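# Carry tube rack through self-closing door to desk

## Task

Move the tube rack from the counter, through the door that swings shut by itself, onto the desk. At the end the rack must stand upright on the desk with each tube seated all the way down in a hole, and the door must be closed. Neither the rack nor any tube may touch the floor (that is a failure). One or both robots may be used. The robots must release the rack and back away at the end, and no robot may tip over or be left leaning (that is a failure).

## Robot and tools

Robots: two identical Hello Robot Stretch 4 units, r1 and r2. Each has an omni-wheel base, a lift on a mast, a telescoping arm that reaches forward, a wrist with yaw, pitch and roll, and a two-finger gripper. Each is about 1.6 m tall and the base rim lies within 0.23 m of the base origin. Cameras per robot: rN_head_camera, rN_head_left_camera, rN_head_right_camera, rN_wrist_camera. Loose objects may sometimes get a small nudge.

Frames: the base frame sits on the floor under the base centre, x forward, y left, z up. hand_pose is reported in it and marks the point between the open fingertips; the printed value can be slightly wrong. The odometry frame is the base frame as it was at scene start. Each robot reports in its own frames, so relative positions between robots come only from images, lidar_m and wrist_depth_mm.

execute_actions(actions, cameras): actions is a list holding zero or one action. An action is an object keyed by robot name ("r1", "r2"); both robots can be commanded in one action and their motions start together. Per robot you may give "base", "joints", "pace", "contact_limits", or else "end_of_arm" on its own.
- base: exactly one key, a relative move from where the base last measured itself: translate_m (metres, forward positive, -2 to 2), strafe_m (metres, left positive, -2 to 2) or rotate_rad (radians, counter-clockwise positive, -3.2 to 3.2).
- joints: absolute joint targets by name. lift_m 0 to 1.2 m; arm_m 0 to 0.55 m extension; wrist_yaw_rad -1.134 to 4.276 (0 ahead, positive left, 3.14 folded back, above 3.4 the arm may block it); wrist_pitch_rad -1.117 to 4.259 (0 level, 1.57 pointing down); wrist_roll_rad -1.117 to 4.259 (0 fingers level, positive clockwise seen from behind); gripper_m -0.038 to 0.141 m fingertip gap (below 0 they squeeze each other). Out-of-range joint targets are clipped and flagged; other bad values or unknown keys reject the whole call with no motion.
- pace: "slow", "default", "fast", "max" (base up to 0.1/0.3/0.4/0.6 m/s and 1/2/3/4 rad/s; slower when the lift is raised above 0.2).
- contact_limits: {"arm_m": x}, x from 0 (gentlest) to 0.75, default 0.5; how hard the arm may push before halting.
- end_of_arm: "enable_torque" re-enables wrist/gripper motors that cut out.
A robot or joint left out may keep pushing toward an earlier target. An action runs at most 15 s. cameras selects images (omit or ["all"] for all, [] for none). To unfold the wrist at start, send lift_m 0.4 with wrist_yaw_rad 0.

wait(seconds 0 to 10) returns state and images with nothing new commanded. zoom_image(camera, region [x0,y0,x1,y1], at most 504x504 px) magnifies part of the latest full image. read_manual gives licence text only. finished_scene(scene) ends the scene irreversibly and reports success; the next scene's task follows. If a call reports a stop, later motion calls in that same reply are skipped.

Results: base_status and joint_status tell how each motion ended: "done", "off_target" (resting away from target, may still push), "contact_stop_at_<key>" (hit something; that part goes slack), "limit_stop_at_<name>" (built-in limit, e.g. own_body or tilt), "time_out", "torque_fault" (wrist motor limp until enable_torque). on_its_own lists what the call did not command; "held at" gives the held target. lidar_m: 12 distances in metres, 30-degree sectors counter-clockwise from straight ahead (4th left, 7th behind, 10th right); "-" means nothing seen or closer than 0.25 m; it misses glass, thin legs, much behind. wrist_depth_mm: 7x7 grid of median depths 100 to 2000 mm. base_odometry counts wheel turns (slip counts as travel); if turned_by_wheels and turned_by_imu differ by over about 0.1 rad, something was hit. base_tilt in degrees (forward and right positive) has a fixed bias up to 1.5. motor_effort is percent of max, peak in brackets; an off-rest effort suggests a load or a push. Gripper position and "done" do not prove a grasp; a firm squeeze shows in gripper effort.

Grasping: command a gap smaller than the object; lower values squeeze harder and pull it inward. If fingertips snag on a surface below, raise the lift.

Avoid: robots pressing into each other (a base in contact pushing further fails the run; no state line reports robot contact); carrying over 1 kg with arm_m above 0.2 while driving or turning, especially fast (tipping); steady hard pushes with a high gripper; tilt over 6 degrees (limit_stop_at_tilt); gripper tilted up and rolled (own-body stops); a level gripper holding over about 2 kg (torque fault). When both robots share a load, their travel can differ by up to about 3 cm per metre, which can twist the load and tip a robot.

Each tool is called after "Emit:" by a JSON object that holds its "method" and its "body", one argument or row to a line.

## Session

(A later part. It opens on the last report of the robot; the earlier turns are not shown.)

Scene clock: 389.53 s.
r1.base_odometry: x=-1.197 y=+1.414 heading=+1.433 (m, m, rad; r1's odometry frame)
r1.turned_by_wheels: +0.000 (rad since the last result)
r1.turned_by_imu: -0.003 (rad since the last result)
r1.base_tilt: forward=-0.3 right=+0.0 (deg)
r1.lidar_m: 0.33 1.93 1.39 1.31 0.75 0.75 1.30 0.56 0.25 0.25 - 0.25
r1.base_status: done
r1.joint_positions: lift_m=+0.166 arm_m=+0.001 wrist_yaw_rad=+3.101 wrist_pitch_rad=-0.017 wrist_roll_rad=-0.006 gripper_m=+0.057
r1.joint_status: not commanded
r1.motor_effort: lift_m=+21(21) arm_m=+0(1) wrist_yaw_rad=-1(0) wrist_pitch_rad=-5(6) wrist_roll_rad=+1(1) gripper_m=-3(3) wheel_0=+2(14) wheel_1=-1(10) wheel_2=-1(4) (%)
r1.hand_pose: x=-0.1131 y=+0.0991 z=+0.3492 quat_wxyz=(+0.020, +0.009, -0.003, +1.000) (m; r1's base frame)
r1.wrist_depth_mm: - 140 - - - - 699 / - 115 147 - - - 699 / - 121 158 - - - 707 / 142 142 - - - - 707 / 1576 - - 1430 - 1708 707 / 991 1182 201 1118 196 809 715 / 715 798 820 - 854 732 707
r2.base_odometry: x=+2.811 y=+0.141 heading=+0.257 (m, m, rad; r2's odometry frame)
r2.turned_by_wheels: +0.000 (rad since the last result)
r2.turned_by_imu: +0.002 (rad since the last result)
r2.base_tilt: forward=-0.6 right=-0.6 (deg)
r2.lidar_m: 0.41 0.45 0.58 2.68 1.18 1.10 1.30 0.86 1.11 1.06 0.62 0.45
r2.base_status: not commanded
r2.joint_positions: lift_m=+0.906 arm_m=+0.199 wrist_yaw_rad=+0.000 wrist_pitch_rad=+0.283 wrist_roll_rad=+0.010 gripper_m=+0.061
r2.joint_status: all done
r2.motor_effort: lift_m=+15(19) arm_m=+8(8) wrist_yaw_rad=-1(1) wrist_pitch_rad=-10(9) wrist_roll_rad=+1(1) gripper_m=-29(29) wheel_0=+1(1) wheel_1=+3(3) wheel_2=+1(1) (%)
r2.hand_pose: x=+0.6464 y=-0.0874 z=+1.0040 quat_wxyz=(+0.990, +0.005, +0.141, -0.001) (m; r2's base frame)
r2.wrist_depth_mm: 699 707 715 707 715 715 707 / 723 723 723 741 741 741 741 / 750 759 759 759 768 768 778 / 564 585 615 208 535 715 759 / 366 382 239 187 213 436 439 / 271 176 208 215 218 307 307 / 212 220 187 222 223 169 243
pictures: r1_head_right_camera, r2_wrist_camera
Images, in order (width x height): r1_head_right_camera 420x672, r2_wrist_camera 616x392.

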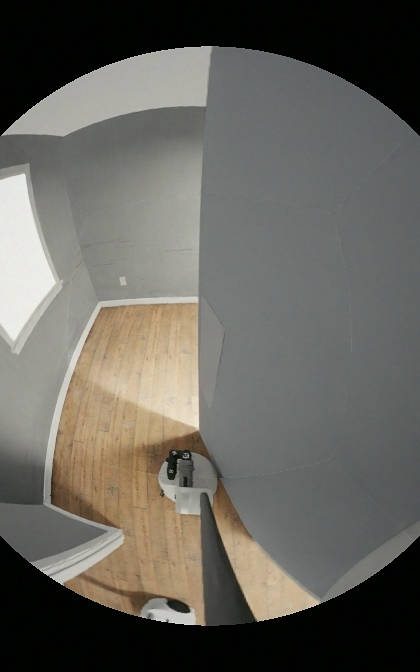

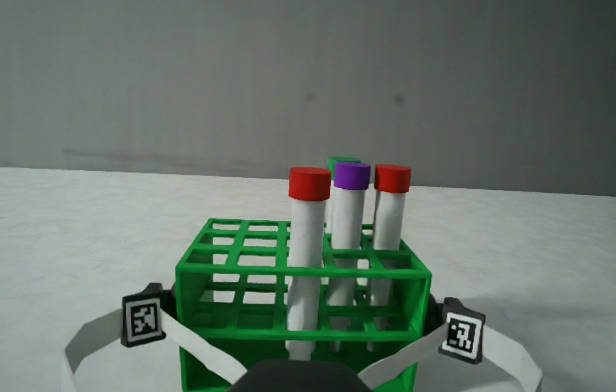

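Emit:
{"method": "execute_actions", "body": {
  "actions": [
    {"r1": {"base": {"translate_m": -0.55}, "pace": "default"}, "r2": {"joints": {"gripper_m": 0.141}, "pace": "default"}}
  ],
  "cameras": ["r1_head_right_camera", "r2_wrist_camera", "r1_wrist_camera"]
}}

Scene clock: 407.47 s.
r1.base_odometry: x=-1.272 y=+0.869 heading=+1.433 (m, m, rad; r1's odometry frame)
r1.turned_by_wheels: +0.000 (rad since the last result)
r1.turned_by_imu: +0.002 (rad since the last result)
r1.base_tilt: forward=-0.2 right=-0.1 (deg)
r1.lidar_m: 0.25 0.25 1.35 0.48 0.51 0.74 0.75 1.37 2.65 0.30 0.25 -
r1.base_status: done
r1.joint_positions: lift_m=+0.166 arm_m=+0.001 wrist_yaw_rad=+3.101 wrist_pitch_rad=-0.017 wrist_roll_rad=-0.006 gripper_m=+0.057
r1.joint_status: not commanded
r1.motor_effort: lift_m=+21(21) arm_m=+0(0) wrist_yaw_rad=+2(1) wrist_pitch_rad=-5(5) wrist_roll_rad=+1(1) gripper_m=-2(3) wheel_0=+5(9) wheel_1=-1(5) wheel_2=-4(9) (%)
r1.hand_pose: x=-0.1131 y=+0.0991 z=+0.3492 quat_wxyz=(+0.020, +0.009, -0.003, +1.000) (m; r1's base frame)
r1.wrist_depth_mm: - 140 1464 - - - 1576 / - 115 147 1863 1618 1808 1576 / - 121 158 - - - 1576 / 142 142 1863 - - - 1537 / 1576 - - 1042 1808 1921 1499 / 976 1182 202 878 196 1281 1308 / 715 809 820 - 842 778 854
r2.base_odometry: x=+2.811 y=+0.141 heading=+0.257 (m, m, rad; r2's odometry frame)
r2.turned_by_wheels: +0.000 (rad since the last result)
r2.turned_by_imu: +0.002 (rad since the last result)
r2.base_tilt: forward=-0.5 right=-0.6 (deg)
r2.lidar_m: 0.43 0.44 0.59 2.69 1.22 0.74 0.77 0.86 1.11 1.05 0.62 0.45
r2.base_status: not commanded
r2.joint_positions: lift_m=+0.906 arm_m=+0.199 wrist_yaw_rad=+0.000 wrist_pitch_rad=+0.283 wrist_roll_rad=+0.010 gripper_m=+0.141
r2.joint_status: all done
r2.motor_effort: lift_m=+15(15) arm_m=+8(8) wrist_yaw_rad=-1(1) wrist_pitch_rad=-6(9) wrist_roll_rad=+1(1) gripper_m=+1(26) wheel_0=+1(1) wheel_1=+3(3) wheel_2=+1(1) (%)
r2.hand_pose: x=+0.6465 y=-0.0874 z=+1.0042 quat_wxyz=(+0.990, +0.005, +0.141, -0.001) (m; r2's base frame)
r2.wrist_depth_mm: 707 715 707 707 699 715 715 / 723 732 732 732 732 741 741 / 759 759 741 768 759 768 778 / 564 591 615 224 554 723 759 / 373 379 251 230 246 433 442 / 272 206 235 241 232 293 312 / 222 224 226 144 230 232 243
pictures: r1_head_right_camera, r1_wrist_camera, r2_wrist_camera
Images, in order (width x height): r1_head_right_camera 420x672, r1_wrist_camera 616x392, r2_wrist_camera 616x392.

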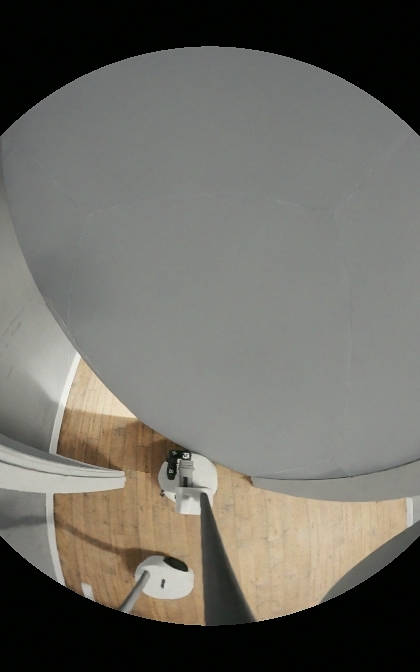

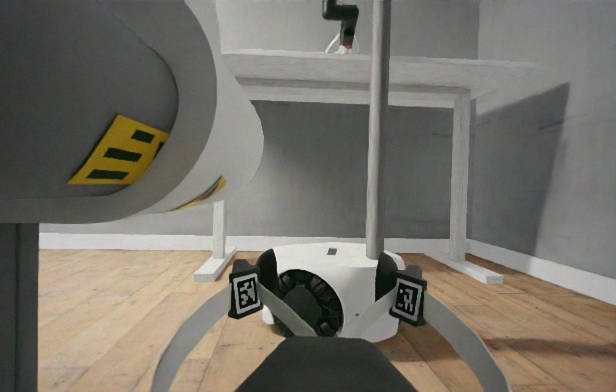

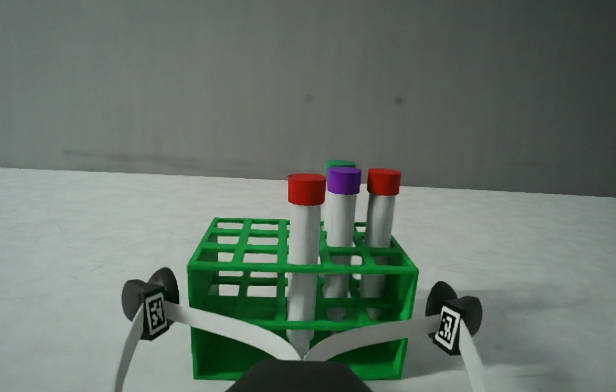

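Emit:
{"method": "execute_actions", "body": {
  "actions": [
    {"r1": {"base": {"translate_m": -0.2}, "pace": "slow"}, "r2": {"joints": {"arm_m": 0.0}, "pace": "default"}}
  ],
  "cameras": ["r1_head_right_camera", "r2_wrist_camera"]
}}

Scene clock: 413.50 s.
r1.base_odometry: x=-1.300 y=+0.671 heading=+1.433 (m, m, rad; r1's odometry frame)
r1.turned_by_wheels: +0.000 (rad since the last result)
r1.turned_by_imu: +0.000 (rad since the last result)
r1.base_tilt: forward=-0.3 right=+0.0 (deg)
r1.lidar_m: - 0.25 0.29 0.47 1.30 0.54 0.55 1.18 2.58 0.45 0.26 0.25
r1.base_status: done
r1.joint_positions: lift_m=+0.166 arm_m=+0.001 wrist_yaw_rad=+3.101 wrist_pitch_rad=-0.017 wrist_roll_rad=-0.006 gripper_m=+0.057
r1.joint_status: not commanded
r1.motor_effort: lift_m=+21(21) arm_m=+0(0) wrist_yaw_rad=+1(1) wrist_pitch_rad=-5(5) wrist_roll_rad=+0(0) gripper_m=-3(3) wheel_0=-1(3) wheel_1=-1(5) wheel_2=+0(5) (%)
r1.hand_pose: x=-0.1131 y=+0.0991 z=+0.3492 quat_wxyz=(+0.020, +0.009, -0.003, +1.000) (m; r1's base frame)
r1.wrist_depth_mm: - 140 1255 - 1366 - 1464 / - 115 147 1708 1618 1618 1576 / - 121 158 - - 1983 1537 / 142 142 1576 - - 1921 1537 / 1618 1983 1983 - 1983 1863 1537 / 991 1160 202 683 196 1255 1281 / 715 809 809 - 723 798 854
r2.base_odometry: x=+2.811 y=+0.141 heading=+0.257 (m, m, rad; r2's odometry frame)
r2.turned_by_wheels: +0.000 (rad since the last result)
r2.turned_by_imu: +0.002 (rad since the last result)
r2.base_tilt: forward=-0.5 right=-0.7 (deg)
r2.lidar_m: 0.41 0.43 0.60 2.68 1.21 0.57 0.55 0.84 1.11 1.05 0.64 0.45
r2.base_status: not commanded
r2.joint_positions: lift_m=+0.906 arm_m=+0.003 wrist_yaw_rad=+0.000 wrist_pitch_rad=+0.282 wrist_roll_rad=+0.010 gripper_m=+0.141
r2.joint_status: all done
joint sent to its limit — the command would take r2.arm_m past its lower limit, so that joint was sent only as far as its limit.
r2.motor_effort: lift_m=+15(14) arm_m=-8(8) wrist_yaw_rad=+1(2) wrist_pitch_rad=-6(8) wrist_roll_rad=+1(1) gripper_m=+0(1) wheel_0=+1(1) wheel_1=+3(3) wheel_2=+1(1) (%)
r2.hand_pose: x=+0.4507 y=-0.0874 z=+1.0043 quat_wxyz=(+0.990, +0.005, +0.141, -0.001) (m; r2's base frame)
r2.wrist_depth_mm: 878 891 878 904 891 891 891 / 917 904 917 931 931 931 917 / 946 931 931 946 960 946 960 / 574 603 621 433 676 723 778 / 370 384 402 407 430 439 445 / 273 206 294 301 306 296 312 / 223 225 232 144 238 234 246
pictures: r1_head_right_camera, r2_wrist_camera
Images, in order (width x height): r1_head_right_camera 420x672, r2_wrist_camera 616x392.

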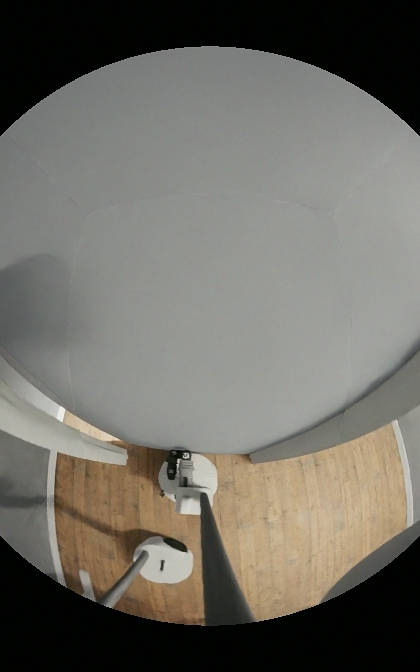

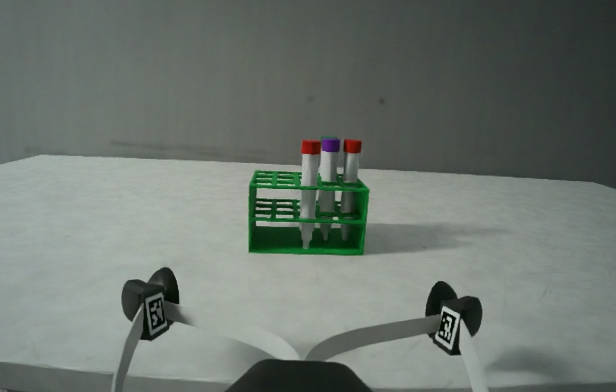

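Emit:
{"method": "zoom_image", "body": {
  "camera": "r2_wrist_camera",
  "region": [230, 120, 390, 270]
}}

Region (230, 120, 390, 270) of r2_wrist_camera's 616x392 image, scaled by 3.150; it fills the top 472 rows of this view, and the rest is white.

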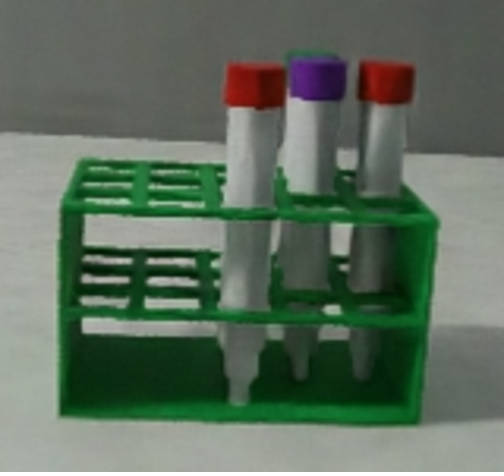

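Emit:
{"method": "execute_actions", "body": {
  "actions": [
    {"r1": {"base": {"translate_m": -0.2}, "pace": "slow"}, "r2": {"base": {"strafe_m": -0.5}, "pace": "fast"}}
  ],
  "cameras": ["r1_head_right_camera", "r1_head_camera", "r2_head_camera", "r2_wrist_camera"]
}}

Scene clock: 422.20 s.
r1.base_odometry: x=-1.327 y=+0.473 heading=+1.432 (m, m, rad; r1's odometry frame)
r1.turned_by_wheels: +0.000 (rad since the last result)
r1.turned_by_imu: +0.000 (rad since the last result)
r1.base_tilt: forward=-0.2 right=+0.0 (deg)
r1.lidar_m: 0.31 0.33 0.44 0.86 0.63 0.70 0.94 0.97 2.33 1.38 0.53 0.35
r1.base_status: done
r1.joint_positions: lift_m=+0.166 arm_m=+0.001 wrist_yaw_rad=+3.101 wrist_pitch_rad=-0.017 wrist_roll_rad=-0.006 gripper_m=+0.057
r1.joint_status: not commanded
r1.motor_effort: lift_m=+21(21) arm_m=+0(0) wrist_yaw_rad=-1(1) wrist_pitch_rad=-6(6) wrist_roll_rad=+0(1) gripper_m=-3(3) wheel_0=-2(3) wheel_1=-1(5) wheel_2=+0(6) (%)
r1.hand_pose: x=-0.1131 y=+0.0991 z=+0.3492 quat_wxyz=(+0.020, +0.009, -0.003, +1.000) (m; r1's base frame)
r1.wrist_depth_mm: - 140 1078 1229 1255 1255 1336 / - 115 147 1863 1808 1499 1537 / - 121 158 1863 1921 1921 1499 / 142 142 1430 1863 1921 1921 1499 / 1576 1808 1863 1863 1921 1808 1464 / 976 1160 201 1118 196 723 609 / 707 798 820 - 842 676 569
r2.base_odometry: x=+2.938 y=-0.343 heading=+0.258 (m, m, rad; r2's odometry frame)
r2.turned_by_wheels: +0.000 (rad since the last result)
r2.turned_by_imu: -0.002 (rad since the last result)
r2.base_tilt: forward=-0.5 right=-0.7 (deg)
r2.lidar_m: 0.43 0.45 0.61 3.18 0.67 0.71 0.78 0.81 0.59 0.54 0.56 0.47
r2.base_status: done
r2.joint_positions: lift_m=+0.906 arm_m=+0.003 wrist_yaw_rad=+0.000 wrist_pitch_rad=+0.282 wrist_roll_rad=+0.010 gripper_m=+0.141
r2.joint_status: not commanded
r2.motor_effort: lift_m=+16(16) arm_m=-9(8) wrist_yaw_rad=-1(0) wrist_pitch_rad=-6(6) wrist_roll_rad=+1(1) gripper_m=+1(1) wheel_0=+1(13) wheel_1=+1(10) wheel_2=+0(1) (%)
r2.hand_pose: x=+0.4507 y=-0.0874 z=+1.0042 quat_wxyz=(+0.990, +0.005, +0.141, -0.001) (m; r2's base frame)
r2.wrist_depth_mm: 891 891 904 904 891 891 691 / 931 931 931 931 946 931 676 / 946 960 946 976 991 946 668 / 569 597 627 654 691 809 661 / 375 387 399 418 424 436 603 / 274 206 294 300 304 296 314 / 229 232 232 144 238 236 245
pictures: r1_head_camera, r1_head_right_camera, r2_head_camera, r2_wrist_camera
Images, in order (width x height): r1_head_camera 420x560, r1_head_right_camera 420x672, r2_head_camera 420x560, r2_wrist_camera 616x392.

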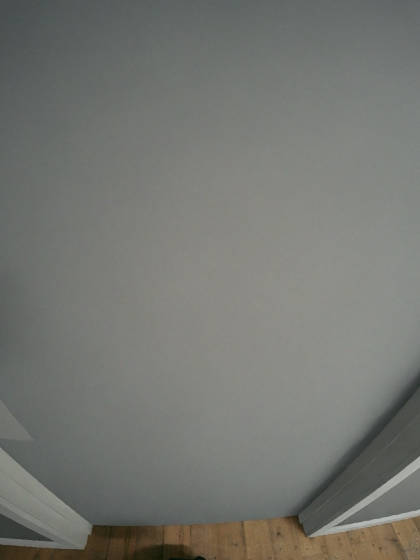

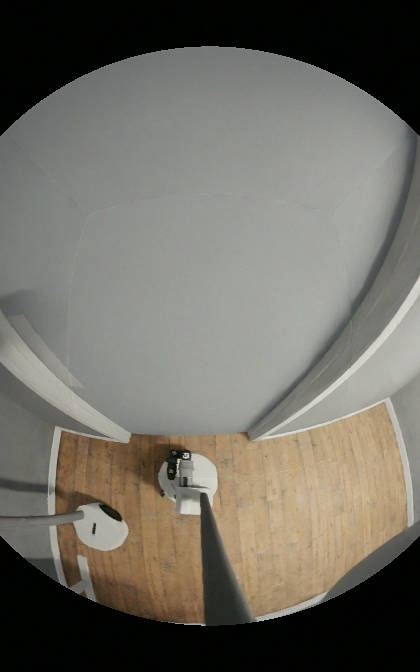

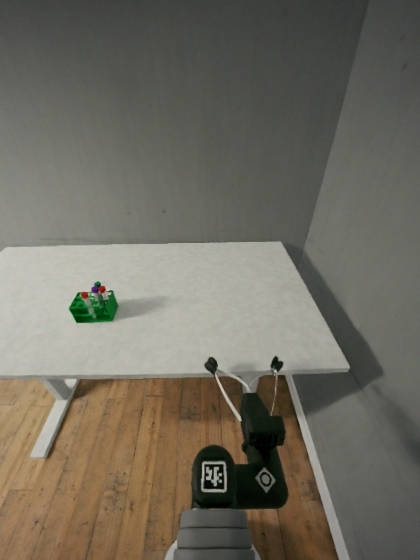

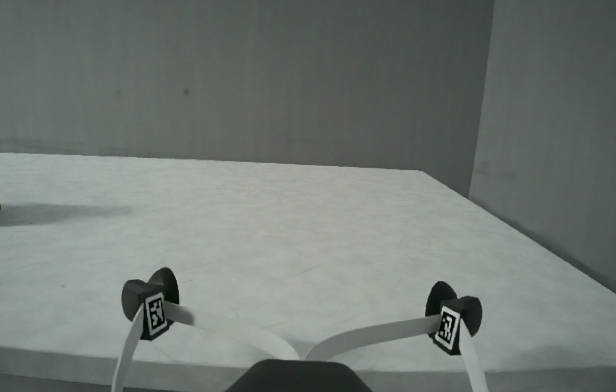

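Emit:
{"method": "execute_actions", "body": {
  "actions": [
    {"r1": {"base": {"translate_m": -0.18}, "pace": "max"}}
  ],
  "cameras": ["r1_head_camera", "r2_head_camera", "r2_head_left_camera"]
}}

Scene clock: 430.47 s.
r1.base_odometry: x=-1.352 y=+0.295 heading=+1.433 (m, m, rad; r1's odometry frame)
r1.turned_by_wheels: +0.000 (rad since the last result)
r1.turned_by_imu: +0.001 (rad since the last result)
r1.base_tilt: forward=-0.3 right=+0.0 (deg)
r1.lidar_m: 0.49 0.50 0.66 0.69 0.53 0.81 0.76 0.76 2.05 2.25 0.69 0.51
r1.base_status: done
r1.joint_positions: lift_m=+0.166 arm_m=+0.001 wrist_yaw_rad=+3.101 wrist_pitch_rad=-0.017 wrist_roll_rad=-0.006 gripper_m=+0.057
r1.joint_status: not commanded
r1.motor_effort: lift_m=+21(21) arm_m=+0(0) wrist_yaw_rad=+1(2) wrist_pitch_rad=-6(6) wrist_roll_rad=-2(1) gripper_m=-4(4) wheel_0=+1(7) wheel_1=+3(8) wheel_2=+1(13) (%)
r1.hand_pose: x=-0.1131 y=+0.0991 z=+0.3492 quat_wxyz=(+0.020, +0.009, -0.003, +1.000) (m; r1's base frame)
r1.wrist_depth_mm: - 140 1060 1182 1182 1160 1160 / - 115 147 1661 1756 1708 1464 / - 121 159 1618 1661 1756 1430 / 142 142 1229 1661 1708 1708 1430 / 1576 1661 1661 1661 1708 1756 1430 / 976 1182 201 1118 196 1255 1182 / 707 809 820 - 842 788 539
r2.base_odometry: x=+2.938 y=-0.343 heading=+0.258 (m, m, rad; r2's odometry frame)
r2.turned_by_wheels: +0.000 (rad since the last result)
r2.turned_by_imu: +0.002 (rad since the last result)
r2.base_tilt: forward=-0.6 right=-0.6 (deg)
r2.lidar_m: 0.43 0.45 0.61 0.69 0.55 0.91 0.78 0.81 0.59 0.55 0.57 0.45
r2.base_status: not commanded
r2.joint_positions: lift_m=+0.906 arm_m=+0.003 wrist_yaw_rad=+0.000 wrist_pitch_rad=+0.282 wrist_roll_rad=+0.010 gripper_m=+0.141
r2.joint_status: not commanded
r2.motor_effort: lift_m=+16(16) arm_m=-8(8) wrist_yaw_rad=+0(1) wrist_pitch_rad=-6(7) wrist_roll_rad=+1(1) gripper_m=+1(2) wheel_0=+1(1) wheel_1=+1(1) wheel_2=+0(0) (%)
r2.hand_pose: x=+0.4507 y=-0.0874 z=+1.0042 quat_wxyz=(+0.990, +0.005, +0.141, -0.001) (m; r2's base frame)
r2.wrist_depth_mm: 891 891 917 904 904 904 683 / 931 917 931 931 931 931 668 / 931 946 946 976 991 931 668 / 569 597 627 654 691 820 661 / 373 387 402 415 427 436 609 / 276 206 294 303 307 296 312 / 229 231 231 144 238 236 247
pictures: r1_head_camera, r2_head_camera, r2_head_left_camera
Images, in order (width x height): r1_head_camera 420x560, r2_head_camera 420x560, r2_head_left_camera 420x672.

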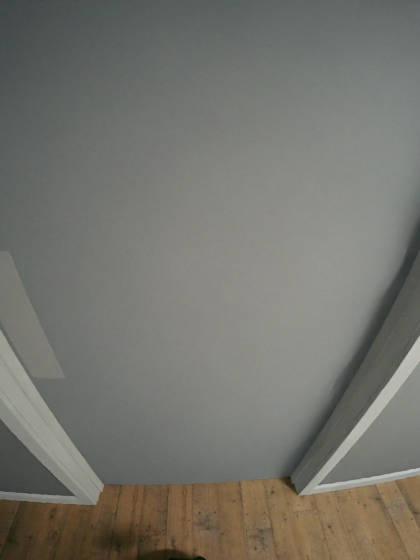

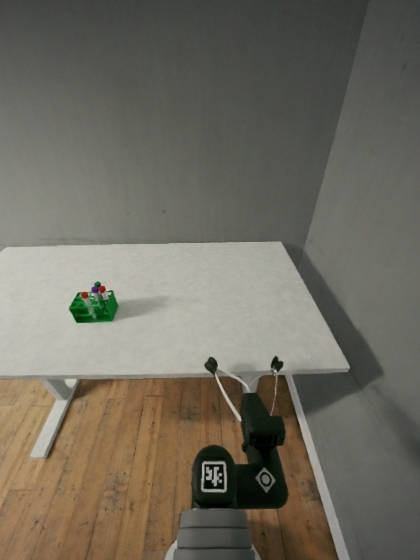

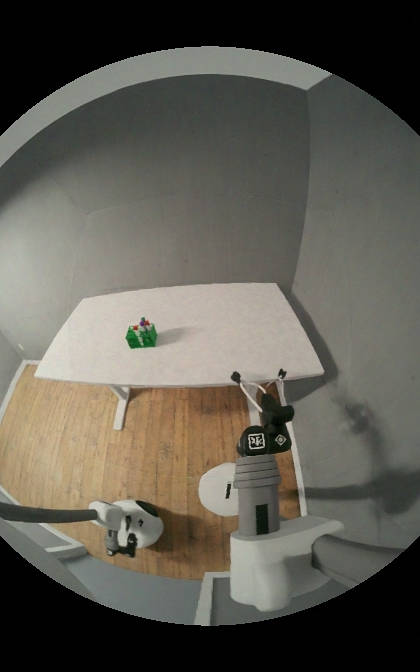

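Emit:
{"method": "zoom_image", "body": {
  "camera": "r2_head_camera",
  "region": [50, 265, 140, 340]
}}

Emit:
{"method": "zoom_image", "body": {
  "camera": "r1_head_camera",
  "region": [50, 420, 350, 520]
}}

Region (50, 265, 140, 340) of r2_head_camera's 420x560 image, scaled by 5.600, with more detail than that image has.

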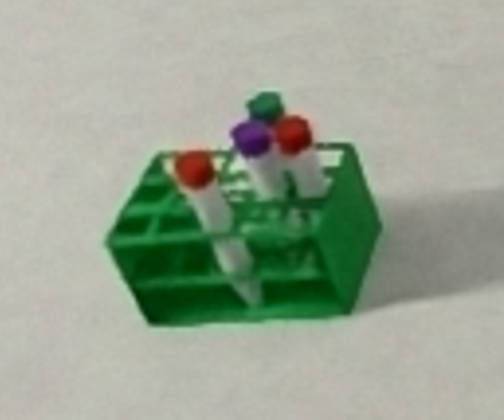

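Region (50, 420, 350, 520) of r1_head_camera's 420x560 image, scaled by 1.680, with more detail than that image has.

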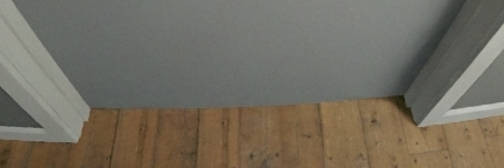

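The door is shut, and the rack is upright on the desk with all four tubes seated.

Emit:
{"method": "finished_scene", "body": {
  "scene": 1
}}

The scene is finished: the task was done.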